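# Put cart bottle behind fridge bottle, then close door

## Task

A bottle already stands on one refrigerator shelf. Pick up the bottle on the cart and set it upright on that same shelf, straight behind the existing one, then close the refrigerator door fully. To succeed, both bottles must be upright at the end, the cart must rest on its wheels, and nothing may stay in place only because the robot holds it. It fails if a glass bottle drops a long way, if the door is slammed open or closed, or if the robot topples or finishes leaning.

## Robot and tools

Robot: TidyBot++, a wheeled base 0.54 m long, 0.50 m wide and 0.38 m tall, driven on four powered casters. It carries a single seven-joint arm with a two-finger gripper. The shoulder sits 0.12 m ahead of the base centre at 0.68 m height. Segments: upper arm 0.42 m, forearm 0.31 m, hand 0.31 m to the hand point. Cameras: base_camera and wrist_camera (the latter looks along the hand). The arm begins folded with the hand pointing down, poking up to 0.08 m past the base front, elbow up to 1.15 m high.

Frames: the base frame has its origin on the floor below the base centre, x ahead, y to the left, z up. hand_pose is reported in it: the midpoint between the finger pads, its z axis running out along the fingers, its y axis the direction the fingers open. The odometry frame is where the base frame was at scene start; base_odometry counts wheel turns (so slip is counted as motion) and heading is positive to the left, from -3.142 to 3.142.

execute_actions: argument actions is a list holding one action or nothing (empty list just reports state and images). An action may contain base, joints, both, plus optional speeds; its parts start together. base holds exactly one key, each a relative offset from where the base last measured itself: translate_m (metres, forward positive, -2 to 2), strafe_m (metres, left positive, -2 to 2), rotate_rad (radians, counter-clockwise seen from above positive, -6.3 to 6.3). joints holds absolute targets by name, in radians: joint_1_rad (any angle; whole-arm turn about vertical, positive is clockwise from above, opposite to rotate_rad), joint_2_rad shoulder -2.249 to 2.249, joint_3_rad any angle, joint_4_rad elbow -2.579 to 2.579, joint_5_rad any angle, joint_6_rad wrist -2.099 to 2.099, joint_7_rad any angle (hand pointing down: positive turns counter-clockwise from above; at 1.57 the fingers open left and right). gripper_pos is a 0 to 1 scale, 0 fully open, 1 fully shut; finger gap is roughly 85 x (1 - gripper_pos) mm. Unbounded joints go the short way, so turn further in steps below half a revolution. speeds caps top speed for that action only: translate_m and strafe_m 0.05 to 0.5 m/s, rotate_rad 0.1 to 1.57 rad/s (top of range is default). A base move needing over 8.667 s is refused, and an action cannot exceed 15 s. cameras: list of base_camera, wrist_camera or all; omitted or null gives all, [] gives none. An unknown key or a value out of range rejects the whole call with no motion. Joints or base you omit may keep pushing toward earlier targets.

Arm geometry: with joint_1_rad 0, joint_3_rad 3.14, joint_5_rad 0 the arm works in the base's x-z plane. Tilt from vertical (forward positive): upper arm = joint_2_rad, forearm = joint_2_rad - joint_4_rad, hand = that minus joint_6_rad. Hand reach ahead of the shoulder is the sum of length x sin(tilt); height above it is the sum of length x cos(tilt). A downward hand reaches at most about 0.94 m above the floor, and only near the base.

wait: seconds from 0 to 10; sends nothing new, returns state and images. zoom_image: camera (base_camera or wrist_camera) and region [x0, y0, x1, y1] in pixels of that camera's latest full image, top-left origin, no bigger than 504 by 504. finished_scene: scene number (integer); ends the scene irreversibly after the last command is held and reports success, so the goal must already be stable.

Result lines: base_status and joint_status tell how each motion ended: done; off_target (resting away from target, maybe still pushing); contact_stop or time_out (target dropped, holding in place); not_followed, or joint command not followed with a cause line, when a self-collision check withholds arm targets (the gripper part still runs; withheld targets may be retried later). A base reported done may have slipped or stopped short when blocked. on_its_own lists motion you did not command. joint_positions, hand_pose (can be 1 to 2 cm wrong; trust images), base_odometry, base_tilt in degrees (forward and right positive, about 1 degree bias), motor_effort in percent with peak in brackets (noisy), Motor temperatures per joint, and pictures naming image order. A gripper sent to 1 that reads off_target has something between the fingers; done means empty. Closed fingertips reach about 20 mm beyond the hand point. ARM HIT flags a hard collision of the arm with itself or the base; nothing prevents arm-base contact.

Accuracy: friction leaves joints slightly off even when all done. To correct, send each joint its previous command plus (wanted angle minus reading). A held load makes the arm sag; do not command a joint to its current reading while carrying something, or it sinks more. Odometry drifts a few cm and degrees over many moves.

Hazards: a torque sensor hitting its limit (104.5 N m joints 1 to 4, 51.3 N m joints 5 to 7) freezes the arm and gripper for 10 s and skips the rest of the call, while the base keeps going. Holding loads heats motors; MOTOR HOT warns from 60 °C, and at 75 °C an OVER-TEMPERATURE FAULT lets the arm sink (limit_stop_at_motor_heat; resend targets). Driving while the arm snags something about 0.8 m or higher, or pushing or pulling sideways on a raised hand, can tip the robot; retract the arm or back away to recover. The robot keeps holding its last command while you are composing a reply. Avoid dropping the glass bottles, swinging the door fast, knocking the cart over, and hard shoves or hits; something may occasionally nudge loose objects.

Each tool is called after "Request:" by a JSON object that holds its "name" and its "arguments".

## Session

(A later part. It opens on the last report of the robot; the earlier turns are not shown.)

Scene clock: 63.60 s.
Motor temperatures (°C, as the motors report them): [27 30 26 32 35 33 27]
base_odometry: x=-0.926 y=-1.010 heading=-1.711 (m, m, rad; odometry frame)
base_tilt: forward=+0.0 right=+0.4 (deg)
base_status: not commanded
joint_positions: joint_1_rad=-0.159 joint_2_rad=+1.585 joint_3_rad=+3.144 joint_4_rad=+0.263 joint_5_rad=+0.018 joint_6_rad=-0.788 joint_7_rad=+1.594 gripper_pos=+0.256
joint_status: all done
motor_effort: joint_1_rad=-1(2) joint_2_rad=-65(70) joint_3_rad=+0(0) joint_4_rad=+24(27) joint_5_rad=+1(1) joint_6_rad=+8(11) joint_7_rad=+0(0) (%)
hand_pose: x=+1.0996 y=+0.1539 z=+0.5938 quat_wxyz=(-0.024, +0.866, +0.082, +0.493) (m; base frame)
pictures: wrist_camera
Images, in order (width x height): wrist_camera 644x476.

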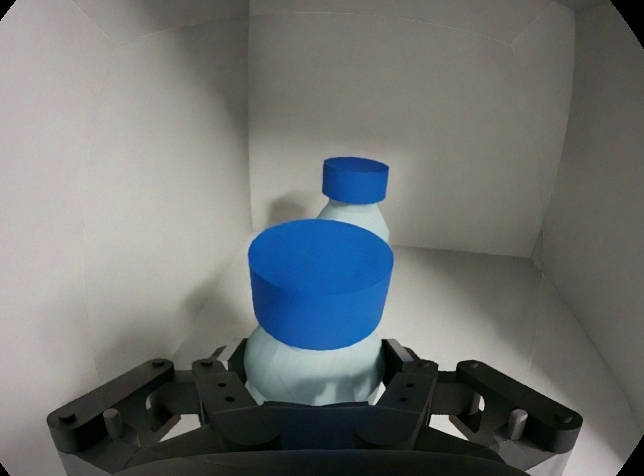

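Request:
{"name": "execute_actions", "arguments": {"actions": [{"joints":{"gripper_pos":0}}], "cameras": []}}

Request:
{"name": "execute_actions", "arguments": {"actions": [{"base":{"translate_m":-0.38},"speeds":{"translate_m":0.25}}]}}

Request:
{"name": "execute_actions", "arguments": {"actions": [{"joints":{"joint_1_rad":0,"joint_2_rad":-0.3,"joint_4_rad":-2.4,"joint_6_rad":0.1,"gripper_pos":1}}], "cameras": ["wrist_camera"]}}

Request:
{"name": "execute_actions", "arguments": {"actions": [{"base":{"strafe_m":0.52}}]}}

Request:
{"name": "execute_actions", "arguments": {"actions": [{"joints":{"joint_2_rad":0.8,"joint_4_rad":-1.7,"joint_6_rad":0.85}}], "cameras": []}}

Request:
{"name": "execute_actions", "arguments": {"actions": [{"base":{"strafe_m":-0.55},"speeds":{"strafe_m":0.1}}]}}

Scene clock: 65.57 s.
Motor temperatures (°C, as the motors report them): [27 30 26 32 35 33 27]
base_odometry: x=-0.926 y=-1.010 heading=-1.711 (m, m, rad; odometry frame)
base_tilt: forward=+0.0 right=+0.3 (deg)
base_status: not commanded
joint_positions: joint_1_rad=-0.159 joint_2_rad=+1.566 joint_3_rad=+3.144 joint_4_rad=+0.262 joint_5_rad=+0.018 joint_6_rad=-0.780 joint_7_rad=+1.594 gripper_pos=+0.000
joint_status: all done
motor_effort: joint_1_rad=-1(0) joint_2_rad=-63(68) joint_3_rad=+0(0) joint_4_rad=+23(26) joint_5_rad=+1(1) joint_6_rad=+7(9) joint_7_rad=+0(0) (%)
hand_pose: x=+1.1021 y=+0.1543 z=+0.6134 quat_wxyz=(-0.024, +0.860, +0.081, +0.504) (m; base frame)
pictures: none
No camera images: the call's "cameras" was empty. Leave "cameras" out to get every camera's image.

Scene clock: 67.97 s.
Motor temperatures (°C, as the motors report them): [27 30 26 32 35 33 27]
base_odometry: x=-0.873 y=-0.633 heading=-1.711 (m, m, rad; odometry frame)
base_tilt: forward=+0.1 right=+0.4 (deg)
base_status: done
joint_positions: joint_1_rad=-0.159 joint_2_rad=+1.566 joint_3_rad=+3.144 joint_4_rad=+0.262 joint_5_rad=+0.018 joint_6_rad=-0.778 joint_7_rad=+1.594 gripper_pos=+0.000
joint_status: not commanded
motor_effort: joint_1_rad=-1(2) joint_2_rad=-62(64) joint_3_rad=+0(0) joint_4_rad=+23(24) joint_5_rad=+1(1) joint_6_rad=+7(7) joint_7_rad=-1(0) (%)
hand_pose: x=+1.1024 y=+0.1544 z=+0.6141 quat_wxyz=(-0.024, +0.859, +0.081, +0.505) (m; base frame)
pictures: base_camera, wrist_camera
Images, in order (width x height): base_camera 644x364, wrist_camera 644x476.

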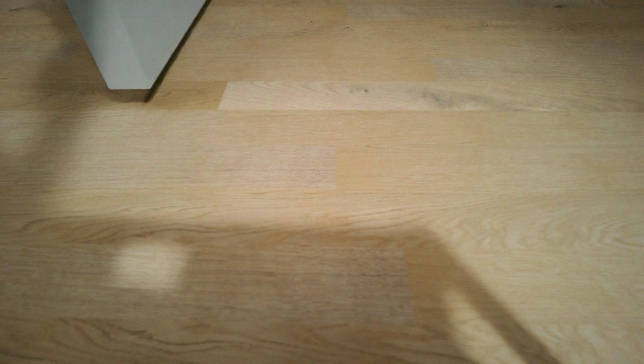

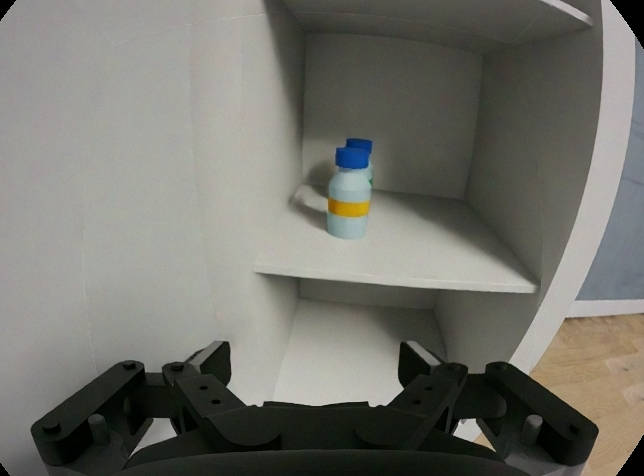

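Scene clock: 71.53 s.
Motor temperatures (°C, as the motors report them): [27 30 26 32 35 33 27]
base_odometry: x=-0.873 y=-0.634 heading=-1.711 (m, m, rad; odometry frame)
base_tilt: forward=+0.1 right=+0.3 (deg)
base_status: not commanded
joint_positions: joint_1_rad=-0.017 joint_2_rad=-0.292 joint_3_rad=+3.144 joint_4_rad=-2.382 joint_5_rad=+0.018 joint_6_rad=+0.079 joint_7_rad=+1.594 gripper_pos=+0.999
joint_status: all done
motor_effort: joint_1_rad=+0(0) joint_2_rad=-10(65) joint_3_rad=+1(0) joint_4_rad=+21(23) joint_5_rad=+1(1) joint_6_rad=+7(7) joint_7_rad=+0(1) (%)
hand_pose: x=+0.5523 y=+0.0080 z=+0.7963 quat_wxyz=(+0.006, +0.844, +0.024, +0.536) (m; base frame)
pictures: wrist_camera
Images, in order (width x height): wrist_camera 644x476.

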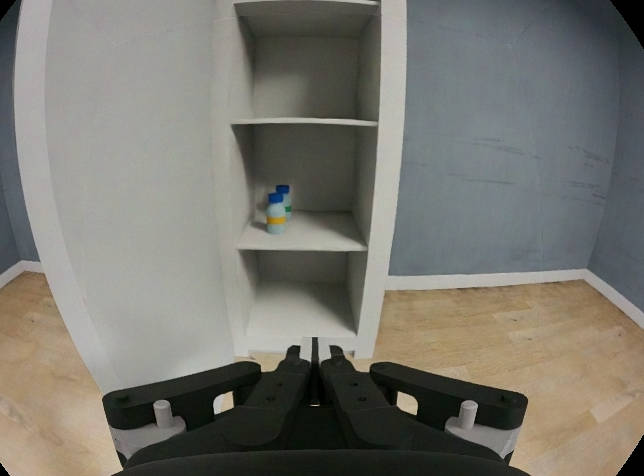

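Scene clock: 73.93 s.
Motor temperatures (°C, as the motors report them): [27 30 26 32 35 33 27]
base_odometry: x=-0.358 y=-0.706 heading=-1.711 (m, m, rad; odometry frame)
base_tilt: forward=+0.0 right=+0.4 (deg)
base_status: done
joint_positions: joint_1_rad=-0.013 joint_2_rad=-0.293 joint_3_rad=+3.144 joint_4_rad=-2.382 joint_5_rad=+0.018 joint_6_rad=+0.080 joint_7_rad=+1.594 gripper_pos=+0.999
joint_status: not commanded
motor_effort: joint_1_rad=+0(0) joint_2_rad=-10(10) joint_3_rad=+1(3) joint_4_rad=+22(21) joint_5_rad=+1(1) joint_6_rad=+7(7) joint_7_rad=+0(0) (%)
hand_pose: x=+0.5524 y=+0.0065 z=+0.7966 quat_wxyz=(+0.007, +0.844, +0.022, +0.536) (m; base frame)
pictures: base_camera, wrist_camera
Images, in order (width x height): base_camera 644x364, wrist_camera 644x476.

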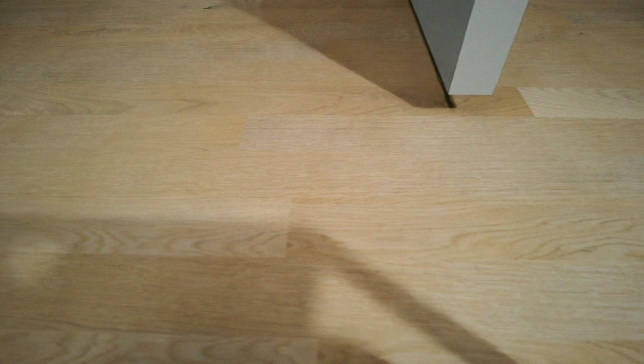

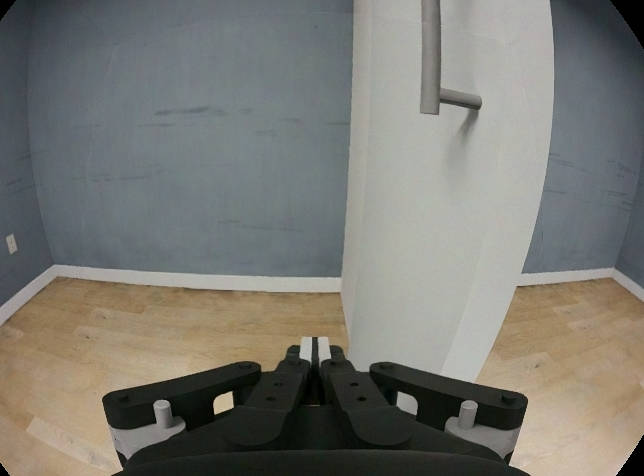

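Scene clock: 76.30 s.
Motor temperatures (°C, as the motors report them): [27 30 26 32 35 33 27]
base_odometry: x=-0.358 y=-0.706 heading=-1.711 (m, m, rad; odometry frame)
base_tilt: forward=+0.0 right=+0.4 (deg)
base_status: not commanded
joint_positions: joint_1_rad=-0.013 joint_2_rad=+0.799 joint_3_rad=+3.144 joint_4_rad=-1.722 joint_5_rad=+0.018 joint_6_rad=+0.830 joint_7_rad=+1.594 gripper_pos=+0.999
joint_status: all done
motor_effort: joint_1_rad=-1(0) joint_2_rad=-46(47) joint_3_rad=+0(0) joint_4_rad=+17(22) joint_5_rad=+1(1) joint_6_rad=+8(8) joint_7_rad=-1(0) (%)
hand_pose: x=+0.9121 y=+0.0148 z=+0.6819 quat_wxyz=(+0.003, +0.748, +0.023, +0.663) (m; base frame)
pictures: none
No camera images: the call's "cameras" was empty. Leave "cameras" out to get every camera's image.

Scene clock: 82.37 s.
Motor temperatures (°C, as the motors report them): [27 30 26 32 35 33 27]
base_odometry: x=-0.903 y=-0.629 heading=-1.711 (m, m, rad; odometry frame)
base_tilt: forward=+0.0 right=+0.3 (deg)
base_status: done
joint_positions: joint_1_rad=-0.005 joint_2_rad=+0.799 joint_3_rad=+3.140 joint_4_rad=-1.722 joint_5_rad=+0.018 joint_6_rad=+0.830 joint_7_rad=+1.594 gripper_pos=+0.999
joint_status: not commanded
motor_effort: joint_1_rad=+0(5) joint_2_rad=-46(46) joint_3_rad=+1(5) joint_4_rad=+17(18) joint_5_rad=+1(2) joint_6_rad=+9(8) joint_7_rad=-1(0) (%)
hand_pose: x=+0.9124 y=+0.0102 z=+0.6826 quat_wxyz=(+0.004, +0.748, +0.020, +0.664) (m; base frame)
pictures: base_camera, wrist_camera
Images, in order (width x height): base_camera 644x364, wrist_camera 644x476.

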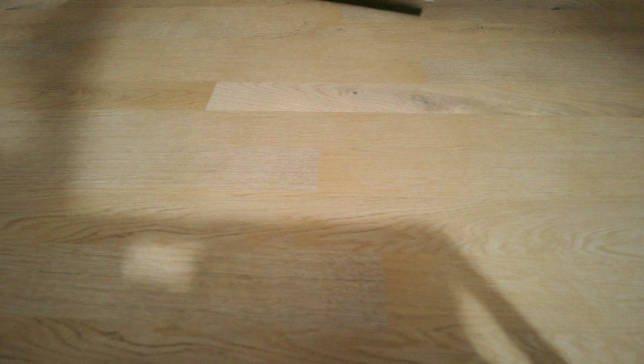

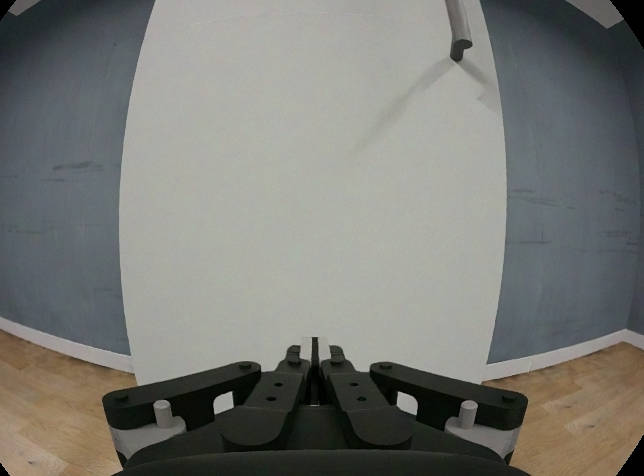

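Request:
{"name": "execute_actions", "arguments": {"actions": [{"base":{"translate_m":0.35},"speeds":{"translate_m":0.07}}]}}

Scene clock: 88.07 s.
Motor temperatures (°C, as the motors report them): [27 30 26 32 35 33 27]
base_odometry: x=-0.952 y=-0.975 heading=-1.711 (m, m, rad; odometry frame)
base_tilt: forward=+0.0 right=+0.3 (deg)
base_status: done
joint_positions: joint_1_rad=-0.005 joint_2_rad=+0.756 joint_3_rad=+3.140 joint_4_rad=-1.794 joint_5_rad=+0.018 joint_6_rad=+0.839 joint_7_rad=+1.594 gripper_pos=+0.999
joint_status: not commanded
motor_effort: joint_1_rad=-2(2) joint_2_rad=-36(47) joint_3_rad=+0(1) joint_4_rad=+34(39) joint_5_rad=+1(2) joint_6_rad=+8(9) joint_7_rad=+0(1) (%)
hand_pose: x=+0.8910 y=+0.0099 z=+0.6832 quat_wxyz=(+0.004, +0.755, +0.020, +0.656) (m; base frame)
pictures: base_camera, wrist_camera
Images, in order (width x height): base_camera 644x364, wrist_camera 644x476.

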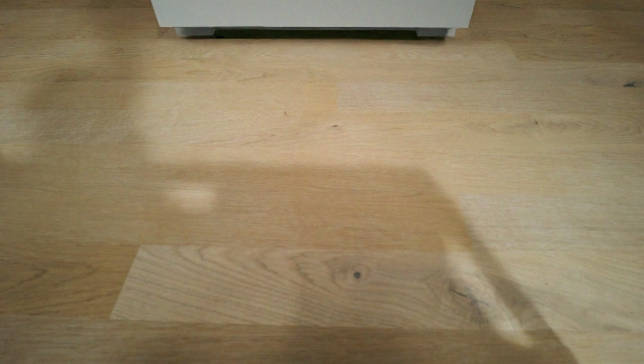

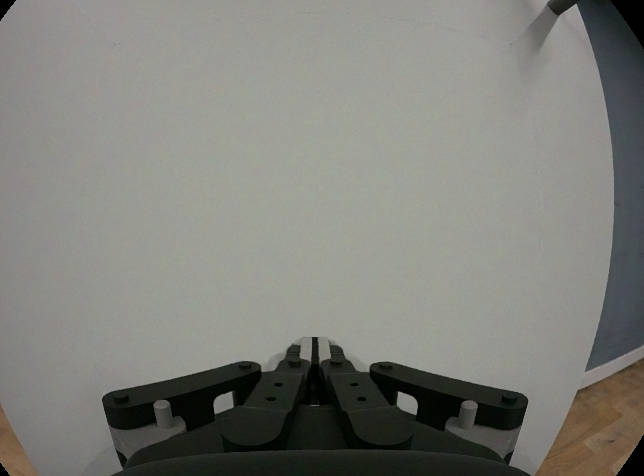

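Request:
{"name": "execute_actions", "arguments": {"actions": [{"base":{"translate_m":-0.07}}], "cameras": []}}

Request:
{"name": "finished_scene", "arguments": {"scene": 2}}

Scene clock: 89.37 s.
Motor temperatures (°C, as the motors report them): [27 30 26 32 35 33 27]
base_odometry: x=-0.942 y=-0.906 heading=-1.711 (m, m, rad; odometry frame)
base_tilt: forward=+0.1 right=+0.4 (deg)
base_status: done
joint_positions: joint_1_rad=-0.005 joint_2_rad=+0.800 joint_3_rad=+3.140 joint_4_rad=-1.704 joint_5_rad=+0.018 joint_6_rad=+0.839 joint_7_rad=+1.594 gripper_pos=+0.999
joint_status: not commanded
motor_effort: joint_1_rad=-1(2) joint_2_rad=-47(48) joint_3_rad=+0(0) joint_4_rad=+17(33) joint_5_rad=+1(1) joint_6_rad=+8(9) joint_7_rad=-1(1) (%)
hand_pose: x=+0.9178 y=+0.0100 z=+0.6933 quat_wxyz=(+0.005, +0.739, +0.019, +0.673) (m; base frame)
pictures: none
No camera images: the call's "cameras" was empty. Leave "cameras" out to get every camera's image.

The scene is finished: the task was done.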